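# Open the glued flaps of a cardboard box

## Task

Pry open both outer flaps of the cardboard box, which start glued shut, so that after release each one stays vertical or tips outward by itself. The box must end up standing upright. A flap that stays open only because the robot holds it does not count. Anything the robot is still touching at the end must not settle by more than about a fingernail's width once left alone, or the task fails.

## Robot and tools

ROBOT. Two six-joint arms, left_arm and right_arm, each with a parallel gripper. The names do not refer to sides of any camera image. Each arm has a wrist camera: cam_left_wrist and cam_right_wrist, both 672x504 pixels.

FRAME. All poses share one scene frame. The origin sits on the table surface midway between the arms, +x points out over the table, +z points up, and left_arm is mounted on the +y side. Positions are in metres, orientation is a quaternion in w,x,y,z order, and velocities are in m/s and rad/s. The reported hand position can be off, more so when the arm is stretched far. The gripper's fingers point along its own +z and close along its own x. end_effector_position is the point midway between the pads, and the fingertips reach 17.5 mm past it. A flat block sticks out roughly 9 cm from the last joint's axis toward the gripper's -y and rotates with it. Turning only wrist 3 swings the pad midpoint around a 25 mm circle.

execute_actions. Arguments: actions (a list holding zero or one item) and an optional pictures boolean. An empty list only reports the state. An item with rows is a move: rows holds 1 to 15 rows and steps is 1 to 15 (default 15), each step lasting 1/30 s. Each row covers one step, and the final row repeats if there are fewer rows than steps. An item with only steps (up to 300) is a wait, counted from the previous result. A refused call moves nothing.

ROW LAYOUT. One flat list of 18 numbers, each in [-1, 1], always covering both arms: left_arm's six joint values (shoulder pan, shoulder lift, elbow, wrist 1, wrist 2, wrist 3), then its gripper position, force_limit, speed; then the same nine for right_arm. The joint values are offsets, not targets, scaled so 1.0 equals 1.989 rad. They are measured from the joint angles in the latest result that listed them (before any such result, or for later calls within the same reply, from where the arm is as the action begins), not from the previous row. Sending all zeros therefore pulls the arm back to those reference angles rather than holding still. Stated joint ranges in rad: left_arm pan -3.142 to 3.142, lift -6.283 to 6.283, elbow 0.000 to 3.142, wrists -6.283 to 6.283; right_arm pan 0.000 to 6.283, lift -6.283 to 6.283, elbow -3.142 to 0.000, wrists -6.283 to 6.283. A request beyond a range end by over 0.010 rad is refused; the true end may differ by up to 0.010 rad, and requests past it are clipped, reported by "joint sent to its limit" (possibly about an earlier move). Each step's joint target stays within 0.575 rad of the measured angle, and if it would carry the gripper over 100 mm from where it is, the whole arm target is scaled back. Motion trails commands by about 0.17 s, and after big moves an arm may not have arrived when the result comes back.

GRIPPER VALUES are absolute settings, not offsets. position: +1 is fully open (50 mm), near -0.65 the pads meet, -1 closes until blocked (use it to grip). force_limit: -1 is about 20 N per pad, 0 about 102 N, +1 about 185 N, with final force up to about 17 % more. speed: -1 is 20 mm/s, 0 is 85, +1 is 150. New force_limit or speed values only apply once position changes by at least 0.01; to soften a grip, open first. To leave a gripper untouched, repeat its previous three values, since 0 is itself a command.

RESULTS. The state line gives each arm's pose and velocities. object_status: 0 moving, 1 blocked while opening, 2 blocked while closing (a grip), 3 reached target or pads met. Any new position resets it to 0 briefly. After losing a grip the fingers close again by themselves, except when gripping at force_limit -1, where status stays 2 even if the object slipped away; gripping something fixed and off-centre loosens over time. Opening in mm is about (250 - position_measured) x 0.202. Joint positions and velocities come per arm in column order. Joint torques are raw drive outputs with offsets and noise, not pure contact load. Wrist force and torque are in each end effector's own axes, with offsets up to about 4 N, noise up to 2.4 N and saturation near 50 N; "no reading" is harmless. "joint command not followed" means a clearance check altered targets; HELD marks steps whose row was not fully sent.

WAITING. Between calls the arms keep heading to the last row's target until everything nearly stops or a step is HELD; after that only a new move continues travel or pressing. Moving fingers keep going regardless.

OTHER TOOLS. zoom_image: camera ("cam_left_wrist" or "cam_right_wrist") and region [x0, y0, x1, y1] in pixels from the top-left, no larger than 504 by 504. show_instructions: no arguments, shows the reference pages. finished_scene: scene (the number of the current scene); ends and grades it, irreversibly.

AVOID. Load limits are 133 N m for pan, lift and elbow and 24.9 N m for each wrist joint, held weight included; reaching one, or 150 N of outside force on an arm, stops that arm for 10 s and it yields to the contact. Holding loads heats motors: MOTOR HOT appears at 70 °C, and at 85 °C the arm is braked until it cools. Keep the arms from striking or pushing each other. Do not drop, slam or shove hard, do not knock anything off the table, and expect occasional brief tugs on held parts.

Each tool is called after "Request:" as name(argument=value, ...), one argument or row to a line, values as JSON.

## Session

Request:
execute_actions(
  actions=[],
)

Scene clock: 0.00 s of 4500.00 s.
left_arm: end_effector_position=(+0.4416, +0.3461, +0.3977) position_measured=3 object_status=3 end_effector_quat_wxyz=(+0.068, +0.875, +0.479, -0.011) end_effector_velocity=(-0.000, -0.000, +0.000) end_effector_angular_velocity=(-0.000, -0.001, -0.002) | right_arm: end_effector_position=(+0.2644, +0.1036, +0.3923) position_measured=173 object_status=3 end_effector_quat_wxyz=(+0.073, +0.892, -0.445, +0.031) end_effector_velocity=(+0.000, -0.000, +0.000) end_effector_angular_velocity=(-0.001, -0.001, -0.001)
Joint positions: left_arm=[-0.808 -1.79   1.581 -1.479 -1.644 -0.101] | right_arm=[ 4.448 -1.825 -1.044 -1.997  1.532 -2.513]
Joint velocities: left_arm=[-0.001 -0.    -0.001 -0.     0.     0.001] | right_arm=[ 0.     0.     0.    -0.001 -0.001  0.001]
Joint torques (N m, as the arm reports them, + toward a larger angle): no reading
Motor temperatures (°C, as the motors report them): left_arm=[22 22 23 29 25 27] | right_arm=[24 23 23 30 28 32]
Wrist force (N, on the end effector, along its own x y z axes, offset not removed): no reading
Wrist torque (N m, same axes, about the end effector's origin, offset not removed): no reading

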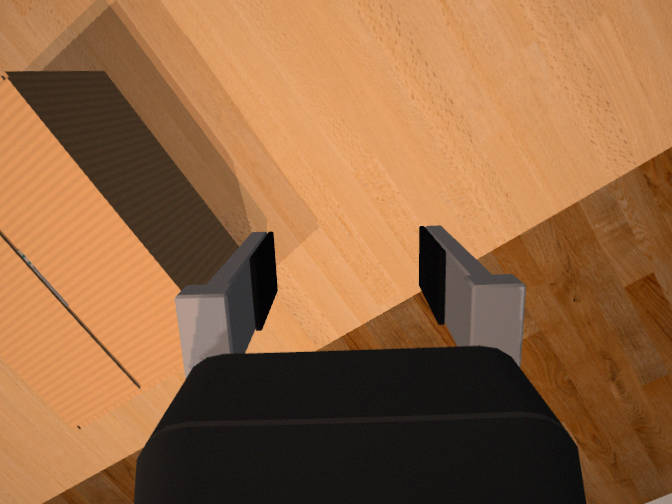

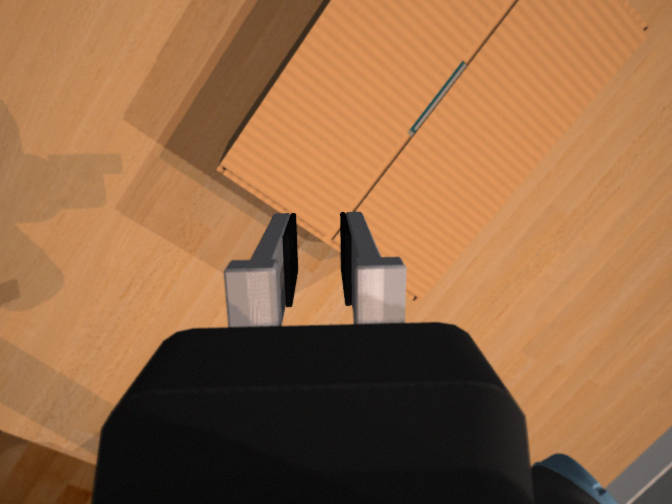

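Request:
show_instructions(
)

Reference images for this scene: manual page 1, manual page 2, manual page 3, manual page 4.

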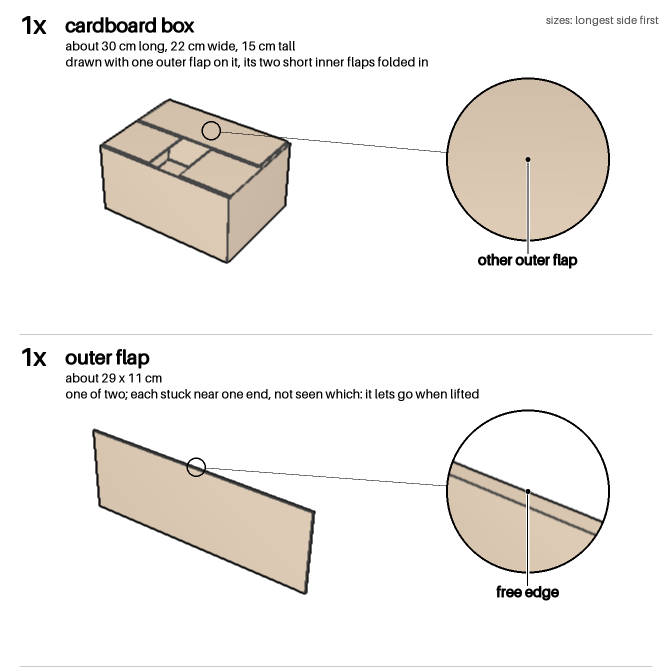

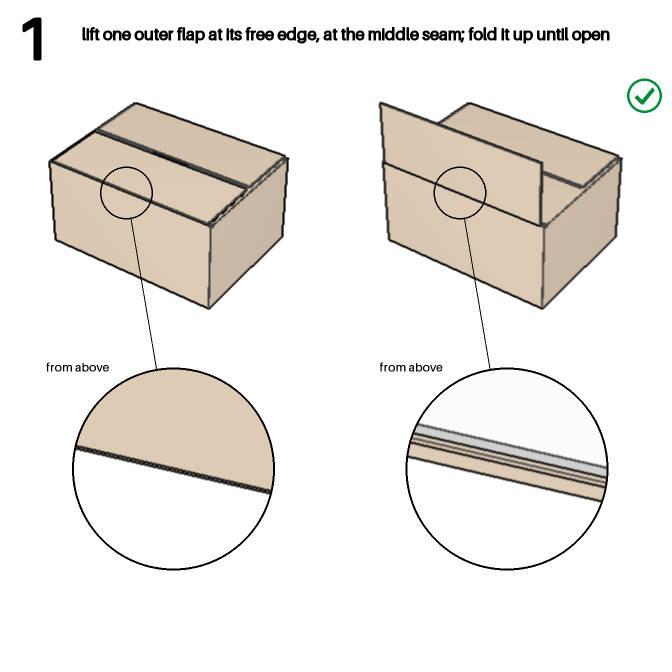

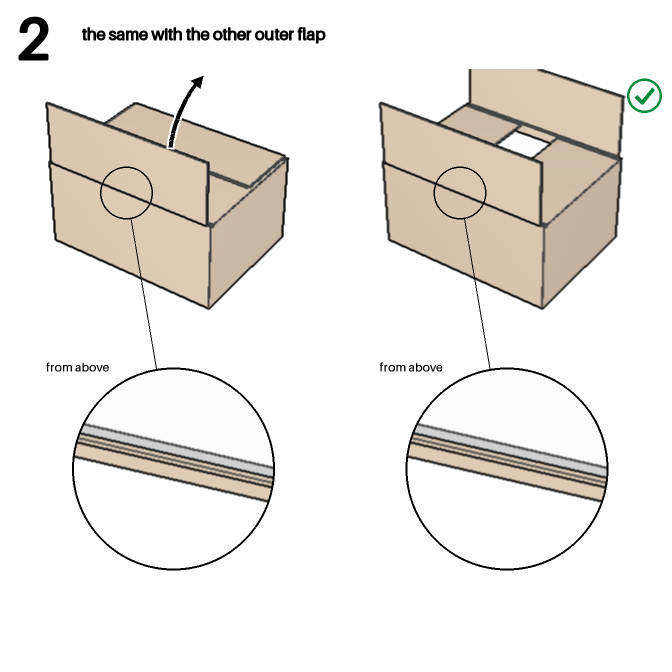

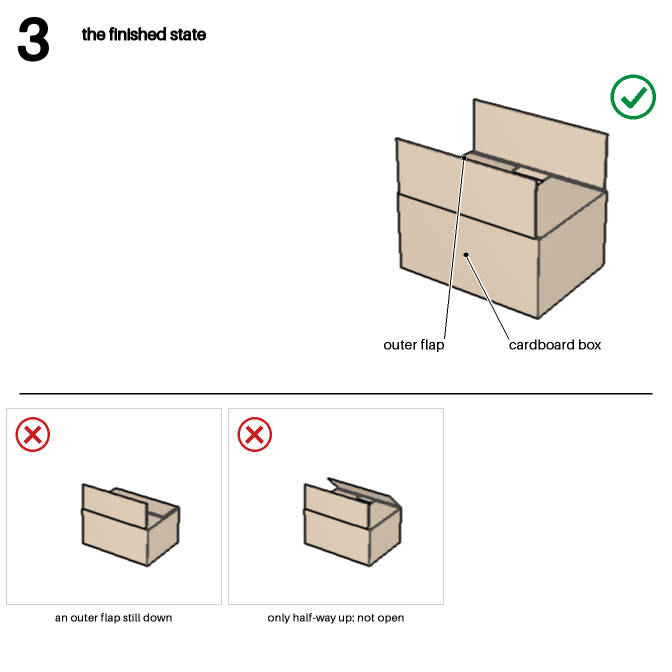

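Request:
execute_actions(
  actions=[
    {"rows":[[0,0,0,0,0,0,1,0,0,-0.05,0.32,-0.705,0.789,0.019,0.475,-1,0,0]]},
  ],
  pictures=false,
)

Request:
execute_actions(
  actions=[
    {"steps":45},
  ],
  pictures=false,
)

Scene clock: 29.00 s of 4500.00 s.
left_arm: end_effector_position=(+0.4416, +0.3461, +0.3977) position_measured=3 object_status=3 end_effector_quat_wxyz=(+0.068, +0.875, +0.479, -0.011) end_effector_velocity=(+0.000, -0.000, +0.001) end_effector_angular_velocity=(-0.001, -0.001, +0.000) | right_arm: end_effector_position=(+0.2731, -0.0104, +0.3771) position_measured=253 object_status=3 end_effector_quat_wxyz=(+0.172, -0.631, +0.751, +0.088) end_effector_velocity=(-0.008, -0.063, -0.435) end_effector_angular_velocity=(+0.384, +0.121, -0.629)
Joint positions: left_arm=[-0.808 -1.79   1.581 -1.479 -1.644 -0.101] | right_arm=[ 4.358 -1.282 -1.81  -1.231  1.567 -1.787]
Joint velocities: left_arm=[-0.     0.    -0.002 -0.     0.    -0.001] | right_arm=[-0.034  0.316 -1.47   1.461  0.013  0.648]
Joint torques (N m, as the arm reports them, + toward a larger angle): left_arm=[ -2.33 -17.5  -26.39  -3.33  -0.8    0.25] | right_arm=[-10.49  20.86  16.72   8.43   2.26   2.42]
Motor temperatures (°C, as the motors report them): left_arm=[22 22 23 29 25 27] | right_arm=[24 23 23 30 28 32]
Wrist force (N, on the end effector, along its own x y z axes, offset not removed): left_arm=[-2.5 1.2 9.2] | right_arm=[0.3 -1.3 -0.6]
Wrist torque (N m, same axes, about the end effector's origin, offset not removed): left_arm=[0.28 0.54 0.27] | right_arm=[-0.27 -0.04 -0.02]
Steps of this call (steps 1 to 90: nothing new was sent; then 25.50 s passed at rest; steps 91 to 105: all 15 steps of this action). Readings (joint positions | what the end effector reports):
91: left_arm=[-0.808 -1.790 1.581 -1.479 -1.644 -0.101] | right_arm=[4.448 -1.825 -1.044 -1.997 1.532 -2.513] | left_arm position_measured=3 object_status=3 | right_arm position_measured=175 object_status=0
92: left_arm=[-0.808 -1.790 1.581 -1.479 -1.644 -0.101] | right_arm=[4.445 -1.822 -1.047 -1.993 1.534 -2.510] | left_arm position_measured=3 object_status=3 | right_arm position_measured=189 object_status=0
94: left_arm=[-0.808 -1.790 1.581 -1.479 -1.644 -0.101] | right_arm=[4.424 -1.776 -1.095 -1.946 1.542 -2.461] | left_arm position_measured=3 object_status=3 | right_arm position_measured=217 object_status=0
98: left_arm=[-0.808 -1.790 1.581 -1.479 -1.644 -0.101] | right_arm=[4.389 -1.549 -1.325 -1.716 1.555 -2.232] | left_arm position_measured=3 object_status=3 | right_arm position_measured=253 object_status=0
105: the state above

Scene clock: 30.50 s of 4500.00 s.
left_arm: end_effector_position=(+0.4416, +0.3461, +0.3977) position_measured=3 object_status=3 end_effector_quat_wxyz=(+0.068, +0.875, +0.479, -0.011) end_effector_velocity=(-0.000, -0.000, -0.001) end_effector_angular_velocity=(+0.001, +0.001, -0.001) | right_arm: end_effector_position=(+0.2609, -0.0505, +0.2144) position_measured=253 object_status=3 end_effector_quat_wxyz=(+0.266, -0.523, +0.790, +0.177) end_effector_velocity=(-0.000, +0.000, -0.001) end_effector_angular_velocity=(-0.000, +0.002, -0.001)
Joint positions: left_arm=[-0.808 -1.79   1.581 -1.479 -1.644 -0.101] | right_arm=[ 4.348 -1.189 -2.446 -0.428  1.57  -1.568]
Joint velocities: left_arm=[-0.001  0.     0.002 -0.001 -0.    -0.   ] | right_arm=[ 0.    -0.001 -0.001  0.001  0.001  0.002]
Joint torques (N m, as the arm reports them, + toward a larger angle): left_arm=[ -2.   -17.28 -26.37  -3.29  -0.72   0.16] | right_arm=[-10.69  17.77  13.4    6.04   2.1    2.39]
Motor temperatures (°C, as the motors report them): left_arm=[22 22 23 29 25 27] | right_arm=[24 23 23 30 28 32]
Wrist force (N, on the end effector, along its own x y z axes, offset not removed): left_arm=[-0.4 1.8 3.6] | right_arm=[2.5 0.3 2.0]
Wrist torque (N m, same axes, about the end effector's origin, offset not removed): left_arm=[0.60 -0.03 0.04] | right_arm=[0.22 -0.58 -0.20]
Steps of this call (steps 1 to 45: the robot went on to your last target). Readings (joint positions | what the end effector reports):
1: left_arm=[-0.808 -1.790 1.581 -1.479 -1.644 -0.101] | right_arm=[4.357 -1.273 -1.858 -1.183 1.567 -1.766] | left_arm position_measured=3 object_status=3 | right_arm position_measured=253 object_status=3
2: left_arm=[-0.808 -1.790 1.581 -1.479 -1.644 -0.101] | right_arm=[4.356 -1.264 -1.905 -1.136 1.567 -1.746] | left_arm position_measured=3 object_status=3 | right_arm position_measured=253 object_status=3
4: left_arm=[-0.808 -1.790 1.581 -1.479 -1.644 -0.101] | right_arm=[4.355 -1.250 -1.996 -1.044 1.568 -1.713] | left_arm position_measured=3 object_status=3 | right_arm position_measured=253 object_status=3
8: left_arm=[-0.808 -1.790 1.581 -1.479 -1.644 -0.101] | right_arm=[4.351 -1.219 -2.203 -0.804 1.569 -1.640] | left_arm position_measured=3 object_status=3 | right_arm position_measured=253 object_status=3
45: the state above
All arms were judged still, so your last target was given up. Only a new action makes them travel on or press farther. Fingers that are still opening or closing keep moving.

Request:
execute_actions(
  actions=[
    {"rows":[[-0.29,0.157,-0.074,-0.024,0.037,1.0,1,0,0,0,-0.0315,-0.024,0.0555,0,0,-1,0,0]]},
  ],
  pictures=false,
)

Request:
execute_actions(
  actions=[
    {"steps":45},
  ],
)

Scene clock: 36.67 s of 4500.00 s.
left_arm: end_effector_position=(+0.4162, +0.1596, +0.3561) position_measured=3 object_status=3 end_effector_quat_wxyz=(+0.022, +0.998, +0.055, -0.001) end_effector_velocity=(-0.151, -0.414, -0.109) end_effector_angular_velocity=(+0.204, -0.076, -2.553) | right_arm: end_effector_position=(+0.2619, -0.0483, +0.1875) position_measured=253 object_status=3 end_effector_quat_wxyz=(+0.266, -0.523, +0.790, +0.177) end_effector_velocity=(+0.000, +0.001, -0.007) end_effector_angular_velocity=(+0.002, -0.000, -0.001)
Joint positions: left_arm=[-1.193 -1.575  1.478 -1.512 -1.592  0.409] | right_arm=[ 4.348 -1.249 -2.492 -0.321  1.57  -1.568]
Joint velocities: left_arm=[-0.849  0.445 -0.204 -0.065  0.101  1.71 ] | right_arm=[ 0.    -0.018 -0.013  0.033 -0.     0.001]
Joint torques (N m, as the arm reports them, + toward a larger angle): left_arm=[ -9.71 -16.21 -31.71  -4.54   3.27  10.41] | right_arm=[-6.7  -2.87 11.96  6.13  1.98  1.99]
Motor temperatures (°C, as the motors report them): left_arm=[22 22 23 29 25 27] | right_arm=[24 23 23 30 28 32]
Wrist force (N, on the end effector, along its own x y z axes, offset not removed): left_arm=[-1.8 -2.6 5.5] | right_arm=[-1.4 0.0 2.3]
Wrist torque (N m, same axes, about the end effector's origin, offset not removed): left_arm=[-0.30 0.53 -0.04] | right_arm=[0.12 0.29 -0.20]
Steps of this call (steps 1 to 90: nothing new was sent; then 2.67 s passed at rest; steps 91 to 105: all 15 steps of this action). Readings (joint positions | what the end effector reports):
91: left_arm=[-0.808 -1.790 1.581 -1.479 -1.644 -0.101] | right_arm=[4.348 -1.189 -2.446 -0.428 1.570 -1.568] | left_arm position_measured=3 object_status=3 | right_arm position_measured=253 object_status=3
92: left_arm=[-0.811 -1.787 1.578 -1.480 -1.642 -0.098] | right_arm=[4.348 -1.192 -2.449 -0.424 1.570 -1.568] | left_arm position_measured=3 object_status=3 | right_arm position_measured=253 object_status=3
94: left_arm=[-0.856 -1.754 1.560 -1.486 -1.633 -0.053] | right_arm=[4.348 -1.212 -2.465 -0.392 1.570 -1.568] | left_arm position_measured=3 object_status=3 | right_arm position_measured=253 object_status=3
98: left_arm=[-0.986 -1.686 1.529 -1.496 -1.618 0.086] | right_arm=[4.348 -1.237 -2.483 -0.344 1.570 -1.568] | left_arm position_measured=3 object_status=3 | right_arm position_measured=253 object_status=3
105: the state above

Scene clock: 38.17 s of 4500.00 s.
left_arm: end_effector_position=(+0.3832, +0.0451, +0.3304) position_measured=3 object_status=3 end_effector_quat_wxyz=(+0.000, -0.711, +0.703, +0.000) end_effector_velocity=(-0.000, -0.000, -0.001) end_effector_angular_velocity=(+0.001, +0.000, -0.003) | right_arm: end_effector_position=(+0.2619, -0.0482, +0.1866) position_measured=253 object_status=3 end_effector_quat_wxyz=(+0.266, -0.523, +0.790, +0.177) end_effector_velocity=(-0.000, -0.000, -0.001) end_effector_angular_velocity=(-0.002, +0.001, +0.001)
Joint positions: left_arm=[-1.385 -1.478  1.434 -1.526 -1.571  1.888] | right_arm=[ 4.348 -1.252 -2.494 -0.317  1.57  -1.568]
Joint velocities: left_arm=[-0.001  0.     0.001 -0.     0.     0.002] | right_arm=[ 0.001 -0.    -0.001 -0.001  0.    -0.001]
Joint torques (N m, as the arm reports them, + toward a larger angle): left_arm=[ -6.57 -24.63 -31.27  -4.47   2.91   2.21] | right_arm=[ 0.85 -2.81 12.09  5.96  1.69  1.03]
Motor temperatures (°C, as the motors report them): left_arm=[22 22 23 29 25 27] | right_arm=[24 23 23 30 28 32]
Wrist force (N, on the end effector, along its own x y z axes, offset not removed): left_arm=[-0.3 -2.4 5.6] | right_arm=[0.0 1.0 -3.4]
Wrist torque (N m, same axes, about the end effector's origin, offset not removed): left_arm=[-0.15 0.31 0.07] | right_arm=[0.24 0.19 -0.16]
Steps of this call (steps 1 to 45: the robot went on to your last target). Readings (joint positions | what the end effector reports):
1: left_arm=[-1.222 -1.560 1.471 -1.514 -1.589 0.470] | right_arm=[4.348 -1.250 -2.493 -0.321 1.570 -1.568] | left_arm position_measured=3 object_status=3 | right_arm position_measured=253 object_status=3
2: left_arm=[-1.250 -1.546 1.464 -1.517 -1.586 0.537] | right_arm=[4.348 -1.250 -2.493 -0.320 1.570 -1.568] | left_arm position_measured=3 object_status=3 | right_arm position_measured=253 object_status=3
4: left_arm=[-1.301 -1.520 1.453 -1.520 -1.580 0.688] | right_arm=[4.348 -1.251 -2.493 -0.319 1.570 -1.568] | left_arm position_measured=3 object_status=3 | right_arm position_measured=253 object_status=3
8: left_arm=[-1.355 -1.493 1.440 -1.524 -1.574 1.014] | right_arm=[4.348 -1.251 -2.494 -0.318 1.570 -1.568] | left_arm position_measured=3 object_status=3 | right_arm position_measured=253 object_status=3
45: the state above
All arms were judged still, so your last target was given up. Only a new action makes them travel on or press farther. Fingers that are still opening or closing keep moving.

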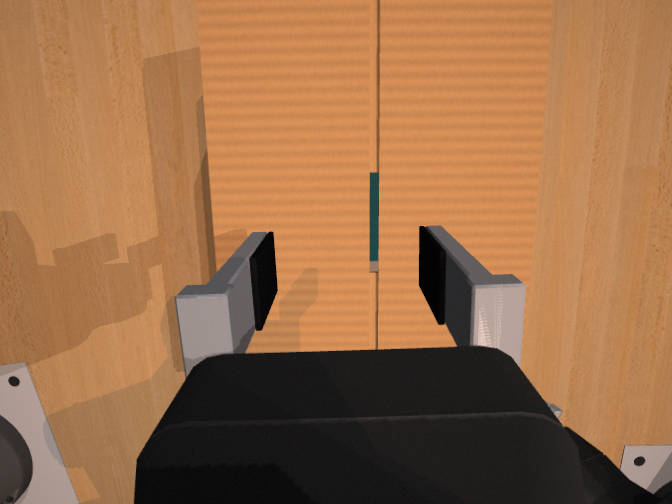

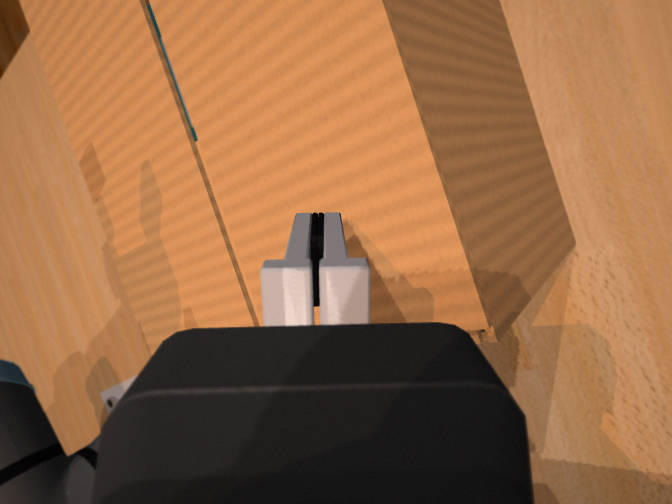

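Request:
execute_actions(
  actions=[
    {"rows":[[0,0.1159,0.0096,0.03,0,0.004,1,0,0,0,-0.0105,-0.008,0.0185,0,0,-1,0,0]]},
  ],
  pictures=false,
)

Request:
execute_actions(
  actions=[
    {"steps":20},
  ],
)

Scene clock: 50.53 s of 4500.00 s.
left_arm: end_effector_position=(+0.3833, +0.0444, +0.2007) position_measured=3 object_status=3 end_effector_quat_wxyz=(+0.065, -0.701, +0.698, +0.130) end_effector_velocity=(-0.002, +0.005, -0.059) end_effector_angular_velocity=(+0.126, +0.044, -0.003) | right_arm: end_effector_position=(+0.2619, -0.0482, +0.1779) position_measured=253 object_status=3 end_effector_quat_wxyz=(+0.266, -0.523, +0.790, +0.177) end_effector_velocity=(+0.000, -0.000, -0.003) end_effector_angular_velocity=(-0.000, +0.001, -0.001)
Joint positions: left_arm=[-1.385 -1.261  1.452 -1.47  -1.571  1.895] | right_arm=[ 4.348 -1.272 -2.509 -0.282  1.57  -1.568]
Joint velocities: left_arm=[-0.     0.103  0.008  0.023  0.     0.003] | right_arm=[-0.    -0.006 -0.005  0.01  -0.     0.001]
Joint torques (N m, as the arm reports them, + toward a larger angle): left_arm=[ -3.83 -37.95 -18.48  -0.82   2.46   2.18] | right_arm=[ 6.92 -1.02 12.4   5.98  1.28 -0.83]
Motor temperatures (°C, as the motors report them): left_arm=[22 22 23 29 25 27] | right_arm=[24 23 23 30 28 32]
Wrist force (N, on the end effector, along its own x y z axes, offset not removed): left_arm=[-2.1 -2.5 4.2] | right_arm=[-0.9 -1.4 -2.7]
Wrist torque (N m, same axes, about the end effector's origin, offset not removed): left_arm=[-0.35 0.43 -0.09] | right_arm=[-0.24 0.13 -0.14]
Steps of this call (steps 1 to 90: nothing new was sent; then 8.87 s passed at rest; steps 91 to 105: all 15 steps of this action). Readings (joint positions | what the end effector reports):
91: left_arm=[-1.385 -1.478 1.434 -1.526 -1.571 1.888] | right_arm=[4.348 -1.252 -2.494 -0.317 1.570 -1.568] | left_arm position_measured=3 object_status=3 | right_arm position_measured=253 object_status=3
92: left_arm=[-1.385 -1.475 1.434 -1.524 -1.571 1.888] | right_arm=[4.348 -1.253 -2.495 -0.315 1.570 -1.568] | left_arm position_measured=3 object_status=3 | right_arm position_measured=253 object_status=3
94: left_arm=[-1.385 -1.434 1.439 -1.510 -1.571 1.890] | right_arm=[4.348 -1.260 -2.500 -0.303 1.570 -1.568] | left_arm position_measured=3 object_status=3 | right_arm position_measured=253 object_status=3
98: left_arm=[-1.385 -1.329 1.447 -1.485 -1.571 1.893] | right_arm=[4.348 -1.268 -2.506 -0.288 1.570 -1.568] | left_arm position_measured=3 object_status=3 | right_arm position_measured=253 object_status=3
105: the state above

Scene clock: 51.20 s of 4500.00 s.
left_arm: end_effector_position=(+0.3831, +0.0452, +0.1931) position_measured=3 object_status=3 end_effector_quat_wxyz=(+0.068, -0.700, +0.698, +0.138) end_effector_velocity=(-0.001, -0.001, -0.000) end_effector_angular_velocity=(+0.000, +0.000, -0.001) | right_arm: end_effector_position=(+0.2619, -0.0482, +0.1776) position_measured=253 object_status=3 end_effector_quat_wxyz=(+0.266, -0.523, +0.790, +0.177) end_effector_velocity=(-0.000, +0.001, -0.000) end_effector_angular_velocity=(-0.001, +0.000, +0.001)
Joint positions: left_arm=[-1.385 -1.247  1.453 -1.467 -1.571  1.896] | right_arm=[ 4.348 -1.272 -2.51  -0.28   1.57  -1.568]
Joint velocities: left_arm=[-0.002  0.001 -0.    -0.    -0.    -0.   ] | right_arm=[ 0.001 -0.002  0.001  0.001  0.    -0.001]
Joint torques (N m, as the arm reports them, + toward a larger angle): left_arm=[  0.27 -33.99 -18.32  -0.62   1.84   2.18] | right_arm=[ 4.2  -2.2  11.59  5.82  1.24 -0.55]
Motor temperatures (°C, as the motors report them): left_arm=[22 22 23 29 25 27] | right_arm=[24 23 23 30 28 32]
Wrist force (N, on the end effector, along its own x y z axes, offset not removed): left_arm=[1.9 -0.6 5.2] | right_arm=[-1.3 -0.4 -1.7]
Wrist torque (N m, same axes, about the end effector's origin, offset not removed): left_arm=[-0.05 -0.40 0.15] | right_arm=[-0.14 0.22 -0.22]
Steps of this call (steps 1 to 20: the robot went on to your last target). Readings (joint positions | what the end effector reports):
1: left_arm=[-1.385 -1.258 1.452 -1.469 -1.571 1.895] | right_arm=[4.348 -1.272 -2.509 -0.281 1.570 -1.568] | left_arm position_measured=3 object_status=3 | right_arm position_measured=253 object_status=3
2: left_arm=[-1.385 -1.255 1.452 -1.469 -1.571 1.896] | right_arm=[4.348 -1.272 -2.509 -0.281 1.570 -1.568] | left_arm position_measured=3 object_status=3 | right_arm position_measured=253 object_status=3
4: left_arm=[-1.385 -1.252 1.452 -1.468 -1.571 1.896] | right_arm=[4.348 -1.272 -2.510 -0.281 1.570 -1.568] | left_arm position_measured=3 object_status=3 | right_arm position_measured=253 object_status=3
8: left_arm=[-1.385 -1.249 1.453 -1.467 -1.571 1.896] | right_arm=[4.348 -1.272 -2.510 -0.281 1.570 -1.568] | left_arm position_measured=3 object_status=3 | right_arm position_measured=253 object_status=3
20: the state above

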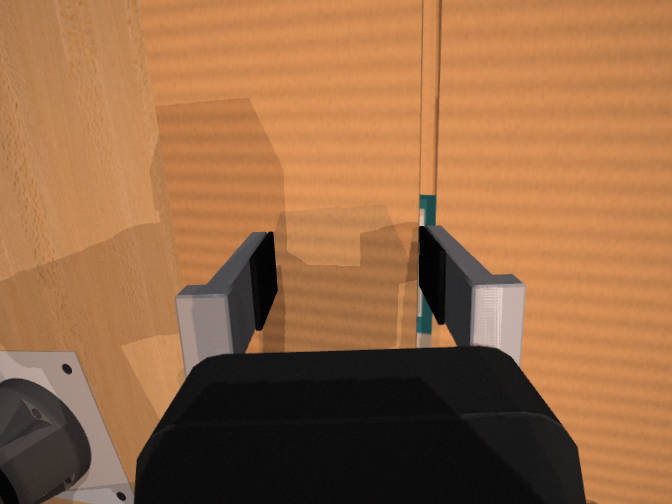

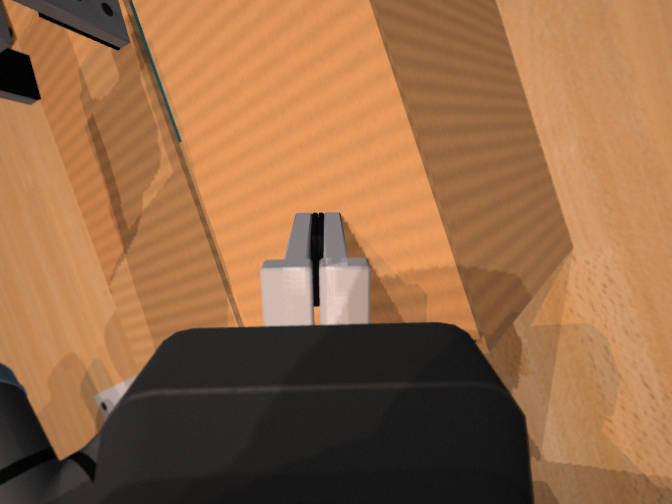

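Request:
execute_actions(
  actions=[
    {"rows":[[-0.0106,-0.0058,0.021,-0.0152,0,-0.0106,1,0,0,0,-0.0032,-0.0024,0.0056,0,0,-1,0,0]]},
  ],
  pictures=false,
)

Request:
execute_actions(
  actions=[
    {"steps":15},
  ],
)

Scene clock: 62.27 s of 4500.00 s.
left_arm: end_effector_position=(+0.3716, +0.0458, +0.1835) position_measured=3 object_status=3 end_effector_quat_wxyz=(+0.071, -0.700, +0.698, +0.137) end_effector_velocity=(-0.004, +0.000, -0.003) end_effector_angular_velocity=(+0.000, -0.002, -0.000) | right_arm: end_effector_position=(+0.2619, -0.0482, +0.1751) position_measured=253 object_status=3 end_effector_quat_wxyz=(+0.266, -0.523, +0.790, +0.177) end_effector_velocity=(+0.000, -0.000, -0.001) end_effector_angular_velocity=(-0.001, -0.000, -0.001)
Joint positions: left_arm=[-1.405 -1.259  1.493 -1.496 -1.571  1.875] | right_arm=[ 4.348 -1.278 -2.514 -0.269  1.57  -1.568]
Joint velocities: left_arm=[-0.006 -0.003  0.011 -0.008  0.    -0.006] | right_arm=[-0.    -0.003 -0.001  0.003 -0.001  0.   ]
Joint torques (N m, as the arm reports them, + toward a larger angle): left_arm=[ -5.57 -47.62 -17.18  -3.21  -0.97  -1.92] | right_arm=[ -8.22 -15.27  -0.86   0.37   1.33  -0.57]
Motor temperatures (°C, as the motors report them): left_arm=[22 22 23 29 25 27] | right_arm=[24 24 23 30 28 32]
Wrist force (N, on the end effector, along its own x y z axes, offset not removed): left_arm=[-1.9 -1.1 0.3] | right_arm=[-10.2 -0.9 -29.2]
Wrist torque (N m, same axes, about the end effector's origin, offset not removed): left_arm=[-0.14 0.34 0.18] | right_arm=[-0.39 0.05 -0.11]
Steps of this call (steps 1 to 15: the robot went on to your last target; steps 16 to 90: nothing new was sent; then 7.57 s passed at rest; steps 91 to 105: all 15 steps of this action). Readings (joint positions | what the end effector reports):
91: left_arm=[-1.385 -1.247 1.453 -1.467 -1.571 1.896] | right_arm=[4.348 -1.272 -2.510 -0.280 1.570 -1.568] | left_arm position_measured=3 object_status=3 | right_arm position_measured=253 object_status=3
92: left_arm=[-1.386 -1.248 1.455 -1.469 -1.571 1.895] | right_arm=[4.348 -1.273 -2.510 -0.279 1.570 -1.568] | left_arm position_measured=3 object_status=3 | right_arm position_measured=253 object_status=3
94: left_arm=[-1.393 -1.252 1.469 -1.479 -1.571 1.888] | right_arm=[4.348 -1.275 -2.512 -0.276 1.570 -1.568] | left_arm position_measured=3 object_status=3 | right_arm position_measured=253 object_status=3
98: left_arm=[-1.401 -1.256 1.486 -1.490 -1.571 1.879] | right_arm=[4.348 -1.277 -2.513 -0.271 1.570 -1.568] | left_arm position_measured=3 object_status=3 | right_arm position_measured=253 object_status=3
105: the state above

Scene clock: 62.77 s of 4500.00 s.
left_arm: end_effector_position=(+0.3712, +0.0459, +0.1832) position_measured=3 object_status=3 end_effector_quat_wxyz=(+0.071, -0.700, +0.698, +0.137) end_effector_velocity=(+0.001, +0.001, +0.000) end_effector_angular_velocity=(-0.000, +0.000, +0.002) | right_arm: end_effector_position=(+0.2619, -0.0482, +0.1749) position_measured=253 object_status=3 end_effector_quat_wxyz=(+0.266, -0.523, +0.790, +0.177) end_effector_velocity=(-0.000, +0.000, +0.001) end_effector_angular_velocity=(+0.001, +0.001, +0.000)
Joint positions: left_arm=[-1.406 -1.259  1.495 -1.497 -1.571  1.875] | right_arm=[ 4.348 -1.279 -2.514 -0.269  1.57  -1.568]
Joint velocities: left_arm=[ 0.002 -0.     0.    -0.    -0.     0.   ] | right_arm=[ 0.     0.     0.001 -0.001  0.001  0.   ]
Joint torques (N m, as the arm reports them, + toward a larger angle): left_arm=[ -6.6  -47.64 -17.35  -3.57  -1.01  -1.88] | right_arm=[ -4.89 -16.97  -5.05  -0.46   1.1   -0.71]
Motor temperatures (°C, as the motors report them): left_arm=[22 22 23 29 25 27] | right_arm=[24 24 23 30 28 32]
Wrist force (N, on the end effector, along its own x y z axes, offset not removed): left_arm=[-0.8 -3.5 0.2] | right_arm=[-10.5 2.1 -32.8]
Wrist torque (N m, same axes, about the end effector's origin, offset not removed): left_arm=[-0.40 0.21 0.01] | right_arm=[0.13 -0.42 -0.07]
Steps of this call (steps 1 to 15: the robot went on to your last target). Readings (joint positions | what the end effector reports):
1: left_arm=[-1.405 -1.259 1.493 -1.496 -1.571 1.875] | right_arm=[4.348 -1.278 -2.514 -0.269 1.570 -1.568] | left_arm position_measured=3 object_status=3 | right_arm position_measured=253 object_status=3
2: left_arm=[-1.405 -1.259 1.494 -1.496 -1.571 1.875] | right_arm=[4.348 -1.278 -2.514 -0.269 1.570 -1.568] | left_arm position_measured=3 object_status=3 | right_arm position_measured=253 object_status=3
4: left_arm=[-1.405 -1.259 1.494 -1.497 -1.571 1.875] | right_arm=[4.348 -1.279 -2.514 -0.269 1.570 -1.568] | left_arm position_measured=3 object_status=3 | right_arm position_measured=253 object_status=3
8: left_arm=[-1.406 -1.259 1.494 -1.497 -1.571 1.875] | right_arm=[4.348 -1.279 -2.514 -0.269 1.570 -1.568] | left_arm position_measured=3 object_status=3 | right_arm position_measured=253 object_status=3
15: the state above
All arms were judged still, so your last target was given up. Only a new action makes them travel on or press farther. Fingers that are still opening or closing keep moving.

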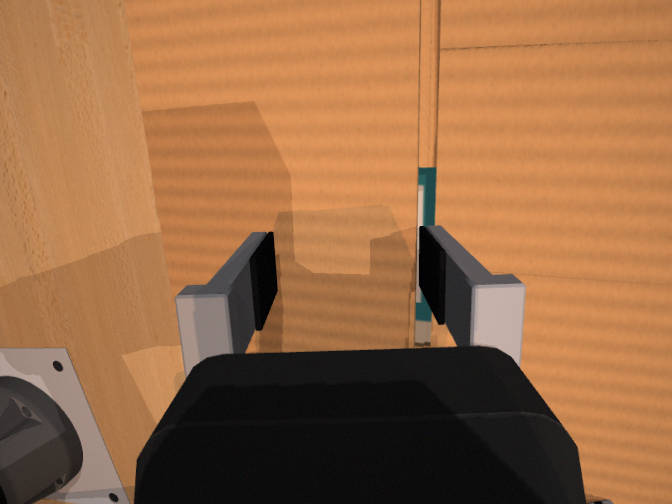

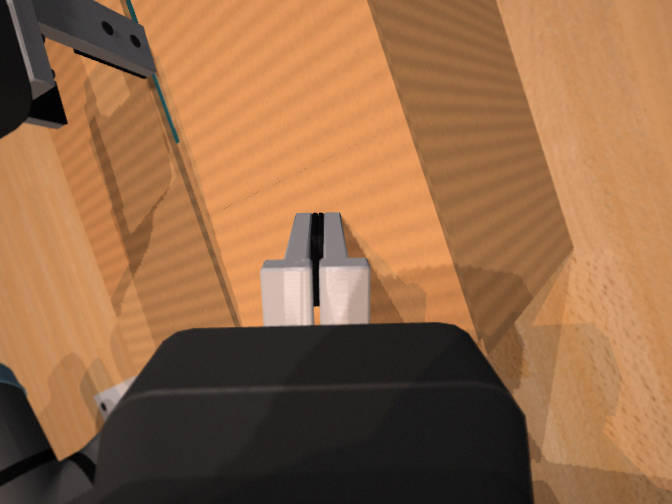

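Request:
execute_actions(
  actions=[
    {"rows":[[0,0.0006,0.0055,-0.0061,0,0,1,0,0,0,-0.0003,-0.0002,0.0005,0,0,-1,0,0]]},
  ],
)

Scene clock: 73.00 s of 4500.00 s.
left_arm: end_effector_position=(+0.3710, +0.0465, +0.1786) position_measured=3 object_status=3 end_effector_quat_wxyz=(+0.071, -0.700, +0.698, +0.137) end_effector_velocity=(-0.000, +0.001, -0.002) end_effector_angular_velocity=(+0.002, +0.001, +0.001) | right_arm: end_effector_position=(+0.2619, -0.0482, +0.1747) position_measured=253 object_status=3 end_effector_quat_wxyz=(+0.266, -0.523, +0.790, +0.177) end_effector_velocity=(+0.000, +0.001, +0.001) end_effector_angular_velocity=(+0.002, -0.001, -0.001)
Joint positions: left_arm=[-1.406 -1.258  1.505 -1.509 -1.571  1.875] | right_arm=[ 4.348 -1.279 -2.515 -0.268  1.57  -1.568]
Joint velocities: left_arm=[ 0.001  0.001  0.005 -0.003 -0.    -0.001] | right_arm=[ 0.     0.     0.002 -0.    -0.     0.001]
Joint torques (N m, as the arm reports them, + toward a larger angle): left_arm=[ -4.49 -27.68 -14.07  -2.72  -1.04  -1.54] | right_arm=[  7.91 -19.02  -5.15  -1.18   1.44  -0.63]
Motor temperatures (°C, as the motors report them): left_arm=[22 22 23 29 25 27] | right_arm=[24 24 23 30 28 32]
Wrist force (N, on the end effector, along its own x y z axes, offset not removed): left_arm=[-1.8 -0.8 -4.2] | right_arm=[-14.1 1.4 -35.7]
Wrist torque (N m, same axes, about the end effector's origin, offset not removed): left_arm=[0.12 0.66 0.18] | right_arm=[0.01 0.13 -0.14]
Steps of this call (steps 1 to 90: nothing new was sent; then 6.73 s passed at rest; steps 91 to 105: all 15 steps of this action). Readings (joint positions | what the end effector reports):
91: left_arm=[-1.406 -1.259 1.495 -1.497 -1.571 1.875] | right_arm=[4.348 -1.279 -2.515 -0.269 1.570 -1.568] | left_arm position_measured=3 object_status=3 | right_arm position_measured=253 object_status=3
92: left_arm=[-1.406 -1.259 1.495 -1.498 -1.571 1.875] | right_arm=[4.348 -1.279 -2.515 -0.269 1.570 -1.568] | left_arm position_measured=3 object_status=3 | right_arm position_measured=253 object_status=3
94: left_arm=[-1.406 -1.259 1.499 -1.502 -1.571 1.875] | right_arm=[4.348 -1.279 -2.515 -0.269 1.570 -1.568] | left_arm position_measured=3 object_status=3 | right_arm position_measured=253 object_status=3
98: left_arm=[-1.406 -1.258 1.503 -1.507 -1.571 1.875] | right_arm=[4.348 -1.279 -2.515 -0.269 1.570 -1.568] | left_arm position_measured=3 object_status=3 | right_arm position_measured=253 object_status=3
105: the state above

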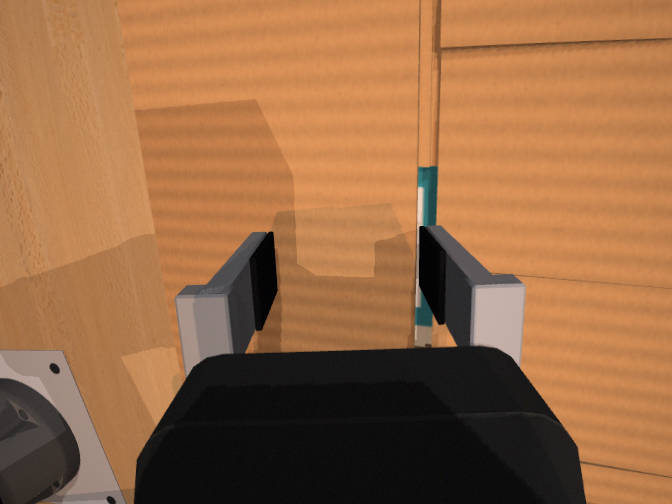

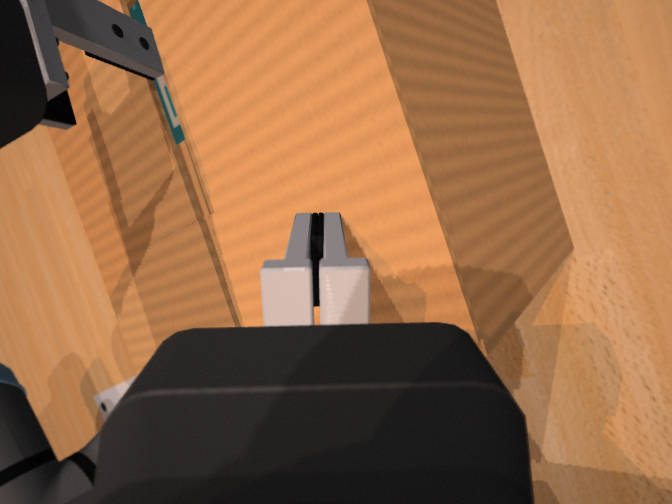

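Request:
execute_actions(
  actions=[
    {"rows":[[0,-0.0003,0.0042,-0.0039,0,0,1,0,0,0,0,0,0,0,0,-1,0,0]]},
  ],
  pictures=false,
)

Scene clock: 79.67 s of 4500.00 s.
left_arm: end_effector_position=(+0.3707, +0.0474, +0.1758) position_measured=3 object_status=3 end_effector_quat_wxyz=(+0.071, -0.700, +0.698, +0.137) end_effector_velocity=(+0.000, +0.001, -0.001) end_effector_angular_velocity=(+0.000, +0.000, -0.000) | right_arm: end_effector_position=(+0.2619, -0.0482, +0.1747) position_measured=253 object_status=3 end_effector_quat_wxyz=(+0.266, -0.523, +0.790, +0.177) end_effector_velocity=(+0.000, +0.001, +0.000) end_effector_angular_velocity=(+0.001, -0.001, +0.000)
Joint positions: left_arm=[-1.406 -1.258  1.513 -1.516 -1.571  1.875] | right_arm=[ 4.348 -1.279 -2.515 -0.268  1.57  -1.568]
Joint velocities: left_arm=[ 0.001 -0.001  0.003 -0.002  0.     0.001] | right_arm=[ 0.    -0.001  0.001  0.001  0.    -0.   ]
Joint torques (N m, as the arm reports them, + toward a larger angle): left_arm=[  3.99 -41.63 -12.3   -2.31  -1.04   0.54] | right_arm=[ -7.65 -16.58  -4.49  -2.41   1.29  -0.78]
Motor temperatures (°C, as the motors report them): left_arm=[22 22 23 29 25 27] | right_arm=[24 24 23 30 28 32]
Wrist force (N, on the end effector, along its own x y z axes, offset not removed): left_arm=[-4.6 -2.1 -9.3] | right_arm=[-15.6 3.7 -32.3]
Wrist torque (N m, same axes, about the end effector's origin, offset not removed): left_arm=[-0.27 1.07 0.33] | right_arm=[0.29 0.38 0.03]
Steps of this call (steps 1 to 15: the robot went on to your last target; steps 16 to 90: nothing new was sent; then 3.17 s passed at rest; steps 91 to 105: all 15 steps of this action). Readings (joint positions | what the end effector reports):
91: left_arm=[-1.406 -1.258 1.505 -1.509 -1.571 1.875] | right_arm=[4.348 -1.279 -2.515 -0.268 1.570 -1.568] | left_arm position_measured=3 object_status=3 | right_arm position_measured=253 object_status=3
92: left_arm=[-1.406 -1.258 1.506 -1.510 -1.571 1.875] | right_arm=[4.348 -1.279 -2.515 -0.268 1.570 -1.568] | left_arm position_measured=3 object_status=3 | right_arm position_measured=253 object_status=3
94: left_arm=[-1.406 -1.258 1.509 -1.512 -1.571 1.875] | right_arm=[4.348 -1.279 -2.515 -0.268 1.570 -1.568] | left_arm position_measured=3 object_status=3 | right_arm position_measured=253 object_status=3
98: left_arm=[-1.406 -1.258 1.512 -1.515 -1.571 1.875] | right_arm=[4.348 -1.279 -2.515 -0.268 1.570 -1.568] | left_arm position_measured=3 object_status=3 | right_arm position_measured=253 object_status=3
105: the state above

Request:
execute_actions(
  actions=[
    {"rows":[[0,-0.0015,0.0053,-0.0038,0,0,1,0,0,0,0,0,0,0,0,-1,0,0]]},
  ],
)

Scene clock: 84.93 s of 4500.00 s.
left_arm: end_effector_position=(+0.3701, +0.0492, +0.1735) position_measured=3 object_status=3 end_effector_quat_wxyz=(+0.071, -0.700, +0.698, +0.137) end_effector_velocity=(+0.000, +0.001, -0.001) end_effector_angular_velocity=(+0.000, +0.000, +0.000) | right_arm: end_effector_position=(+0.2619, -0.0482, +0.1747) position_measured=253 object_status=3 end_effector_quat_wxyz=(+0.266, -0.523, +0.790, +0.177) end_effector_velocity=(+0.000, -0.000, +0.000) end_effector_angular_velocity=(+0.001, -0.001, -0.001)
Joint positions: left_arm=[-1.406 -1.261  1.523 -1.524 -1.571  1.875] | right_arm=[ 4.348 -1.279 -2.515 -0.268  1.57  -1.568]
Joint velocities: left_arm=[ 0.    -0.001  0.003 -0.002  0.     0.   ] | right_arm=[-0.     0.001  0.    -0.    -0.001  0.001]
Joint torques (N m, as the arm reports them, + toward a larger angle): left_arm=[ -4.58 -40.6   -7.52   0.26  -1.03   0.6 ] | right_arm=[ 7.16 -3.23  6.4  -3.6   1.2  -0.7 ]
Motor temperatures (°C, as the motors report them): left_arm=[22 22 23 29 25 27] | right_arm=[24 24 23 30 28 32]
Wrist force (N, on the end effector, along its own x y z axes, offset not removed): left_arm=[2.8 -11.7 -12.2] | right_arm=[-15.7 3.3 -25.1]
Wrist torque (N m, same axes, about the end effector's origin, offset not removed): left_arm=[-0.22 0.91 -0.10] | right_arm=[-0.05 -0.23 -0.15]
Steps of this call (steps 1 to 15: the robot went on to your last target; steps 16 to 90: nothing new was sent; then 1.77 s passed at rest; steps 91 to 105: all 15 steps of this action). Readings (joint positions | what the end effector reports):
91: left_arm=[-1.406 -1.259 1.513 -1.516 -1.571 1.875] | right_arm=[4.348 -1.279 -2.515 -0.268 1.570 -1.568] | left_arm position_measured=3 object_status=3 | right_arm position_measured=253 object_status=3
92: left_arm=[-1.406 -1.259 1.514 -1.517 -1.571 1.875] | right_arm=[4.348 -1.279 -2.515 -0.268 1.570 -1.568] | left_arm position_measured=3 object_status=3 | right_arm position_measured=253 object_status=3
94: left_arm=[-1.406 -1.260 1.518 -1.519 -1.571 1.875] | right_arm=[4.348 -1.279 -2.515 -0.268 1.570 -1.568] | left_arm position_measured=3 object_status=3 | right_arm position_measured=253 object_status=3
98: left_arm=[-1.406 -1.261 1.522 -1.522 -1.571 1.875] | right_arm=[4.348 -1.279 -2.515 -0.268 1.570 -1.568] | left_arm position_measured=3 object_status=3 | right_arm position_measured=253 object_status=3
105: the state above

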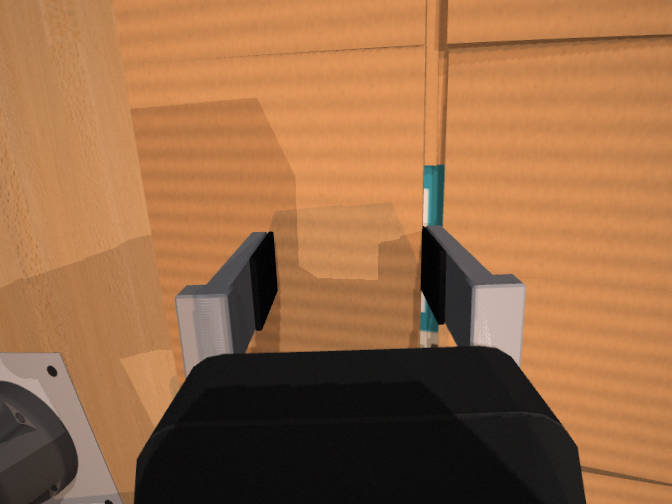

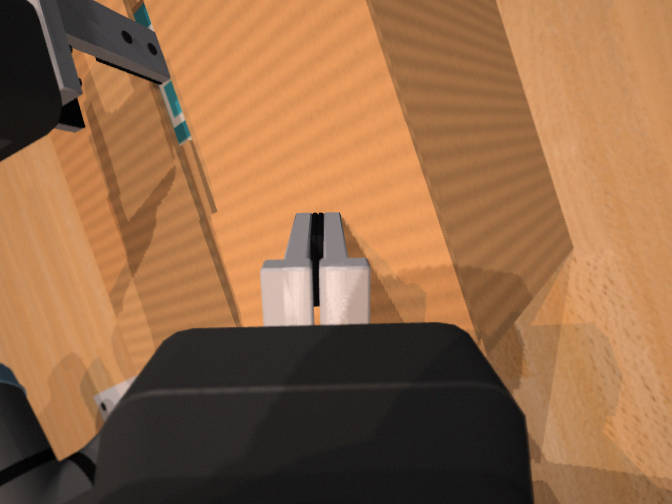

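Request:
execute_actions(
  actions=[
    {"rows":[[0,0.001,0.002,-0.003,0,0,1,0,0,0,0,0,0,0,0,-1,0,0]]},
  ],
)

Scene clock: 89.23 s of 4500.00 s.
left_arm: end_effector_position=(+0.3702, +0.0490, +0.1711) position_measured=3 object_status=3 end_effector_quat_wxyz=(+0.071, -0.700, +0.698, +0.137) end_effector_velocity=(-0.000, -0.001, -0.000) end_effector_angular_velocity=(-0.001, -0.001, -0.000) | right_arm: end_effector_position=(+0.2619, -0.0482, +0.1747) position_measured=253 object_status=3 end_effector_quat_wxyz=(+0.266, -0.523, +0.790, +0.177) end_effector_velocity=(+0.000, +0.000, -0.000) end_effector_angular_velocity=(+0.000, +0.001, -0.001)
Joint positions: left_arm=[-1.406 -1.26   1.527 -1.529 -1.571  1.875] | right_arm=[ 4.348 -1.279 -2.515 -0.268  1.57  -1.568]
Joint velocities: left_arm=[-0.001  0.001 -0.    -0.002  0.    -0.001] | right_arm=[-0.    -0.001  0.     0.001 -0.     0.002]
Joint torques (N m, as the arm reports them, + toward a larger angle): left_arm=[ -0.06 -16.22  -6.49  -2.88  -1.15   0.65] | right_arm=[ 7.43 -2.81  7.35 -2.32  1.5  -0.59]
Motor temperatures (°C, as the motors report them): left_arm=[22 22 23 29 25 27] | right_arm=[24 24 23 30 28 32]
Wrist force (N, on the end effector, along its own x y z axes, offset not removed): left_arm=[-10.7 -6.1 -19.8] | right_arm=[-16.4 3.0 -22.9]
Wrist torque (N m, same axes, about the end effector's origin, offset not removed): left_arm=[-0.10 0.65 -0.05] | right_arm=[-0.21 0.04 -0.06]
Steps of this call (steps 1 to 15: the robot went on to your last target; steps 16 to 90: nothing new was sent; then 0.80 s passed at rest; steps 91 to 105: all 15 steps of this action). Readings (joint positions | what the end effector reports):
91: left_arm=[-1.406 -1.261 1.524 -1.524 -1.571 1.875] | right_arm=[4.348 -1.279 -2.515 -0.268 1.570 -1.568] | left_arm position_measured=3 object_status=3 | right_arm position_measured=253 object_status=3
92: left_arm=[-1.406 -1.261 1.524 -1.524 -1.571 1.875] | right_arm=[4.348 -1.279 -2.515 -0.268 1.570 -1.568] | left_arm position_measured=3 object_status=3 | right_arm position_measured=253 object_status=3
94: left_arm=[-1.406 -1.261 1.525 -1.526 -1.571 1.875] | right_arm=[4.348 -1.279 -2.515 -0.268 1.570 -1.568] | left_arm position_measured=3 object_status=3 | right_arm position_measured=253 object_status=3
98: left_arm=[-1.406 -1.260 1.527 -1.528 -1.571 1.875] | right_arm=[4.348 -1.279 -2.515 -0.268 1.570 -1.568] | left_arm position_measured=3 object_status=3 | right_arm position_measured=253 object_status=3
105: the state above

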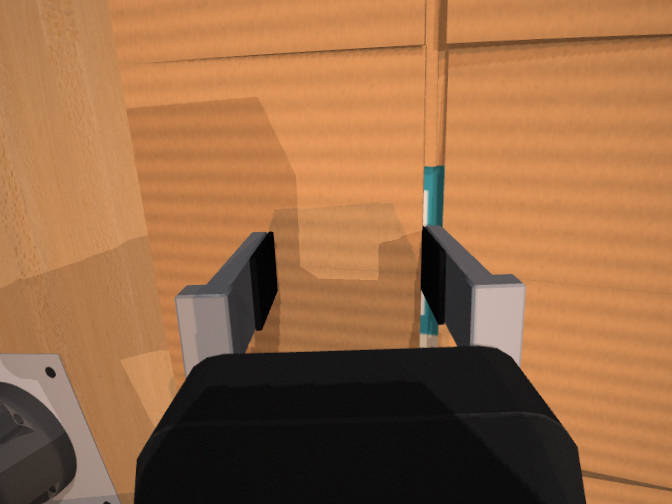

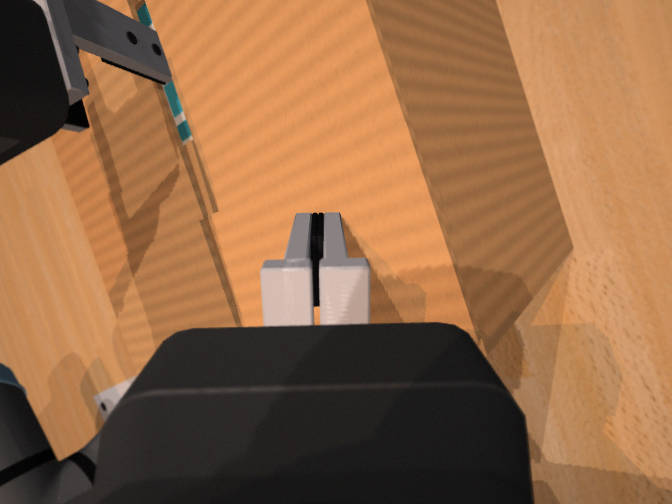

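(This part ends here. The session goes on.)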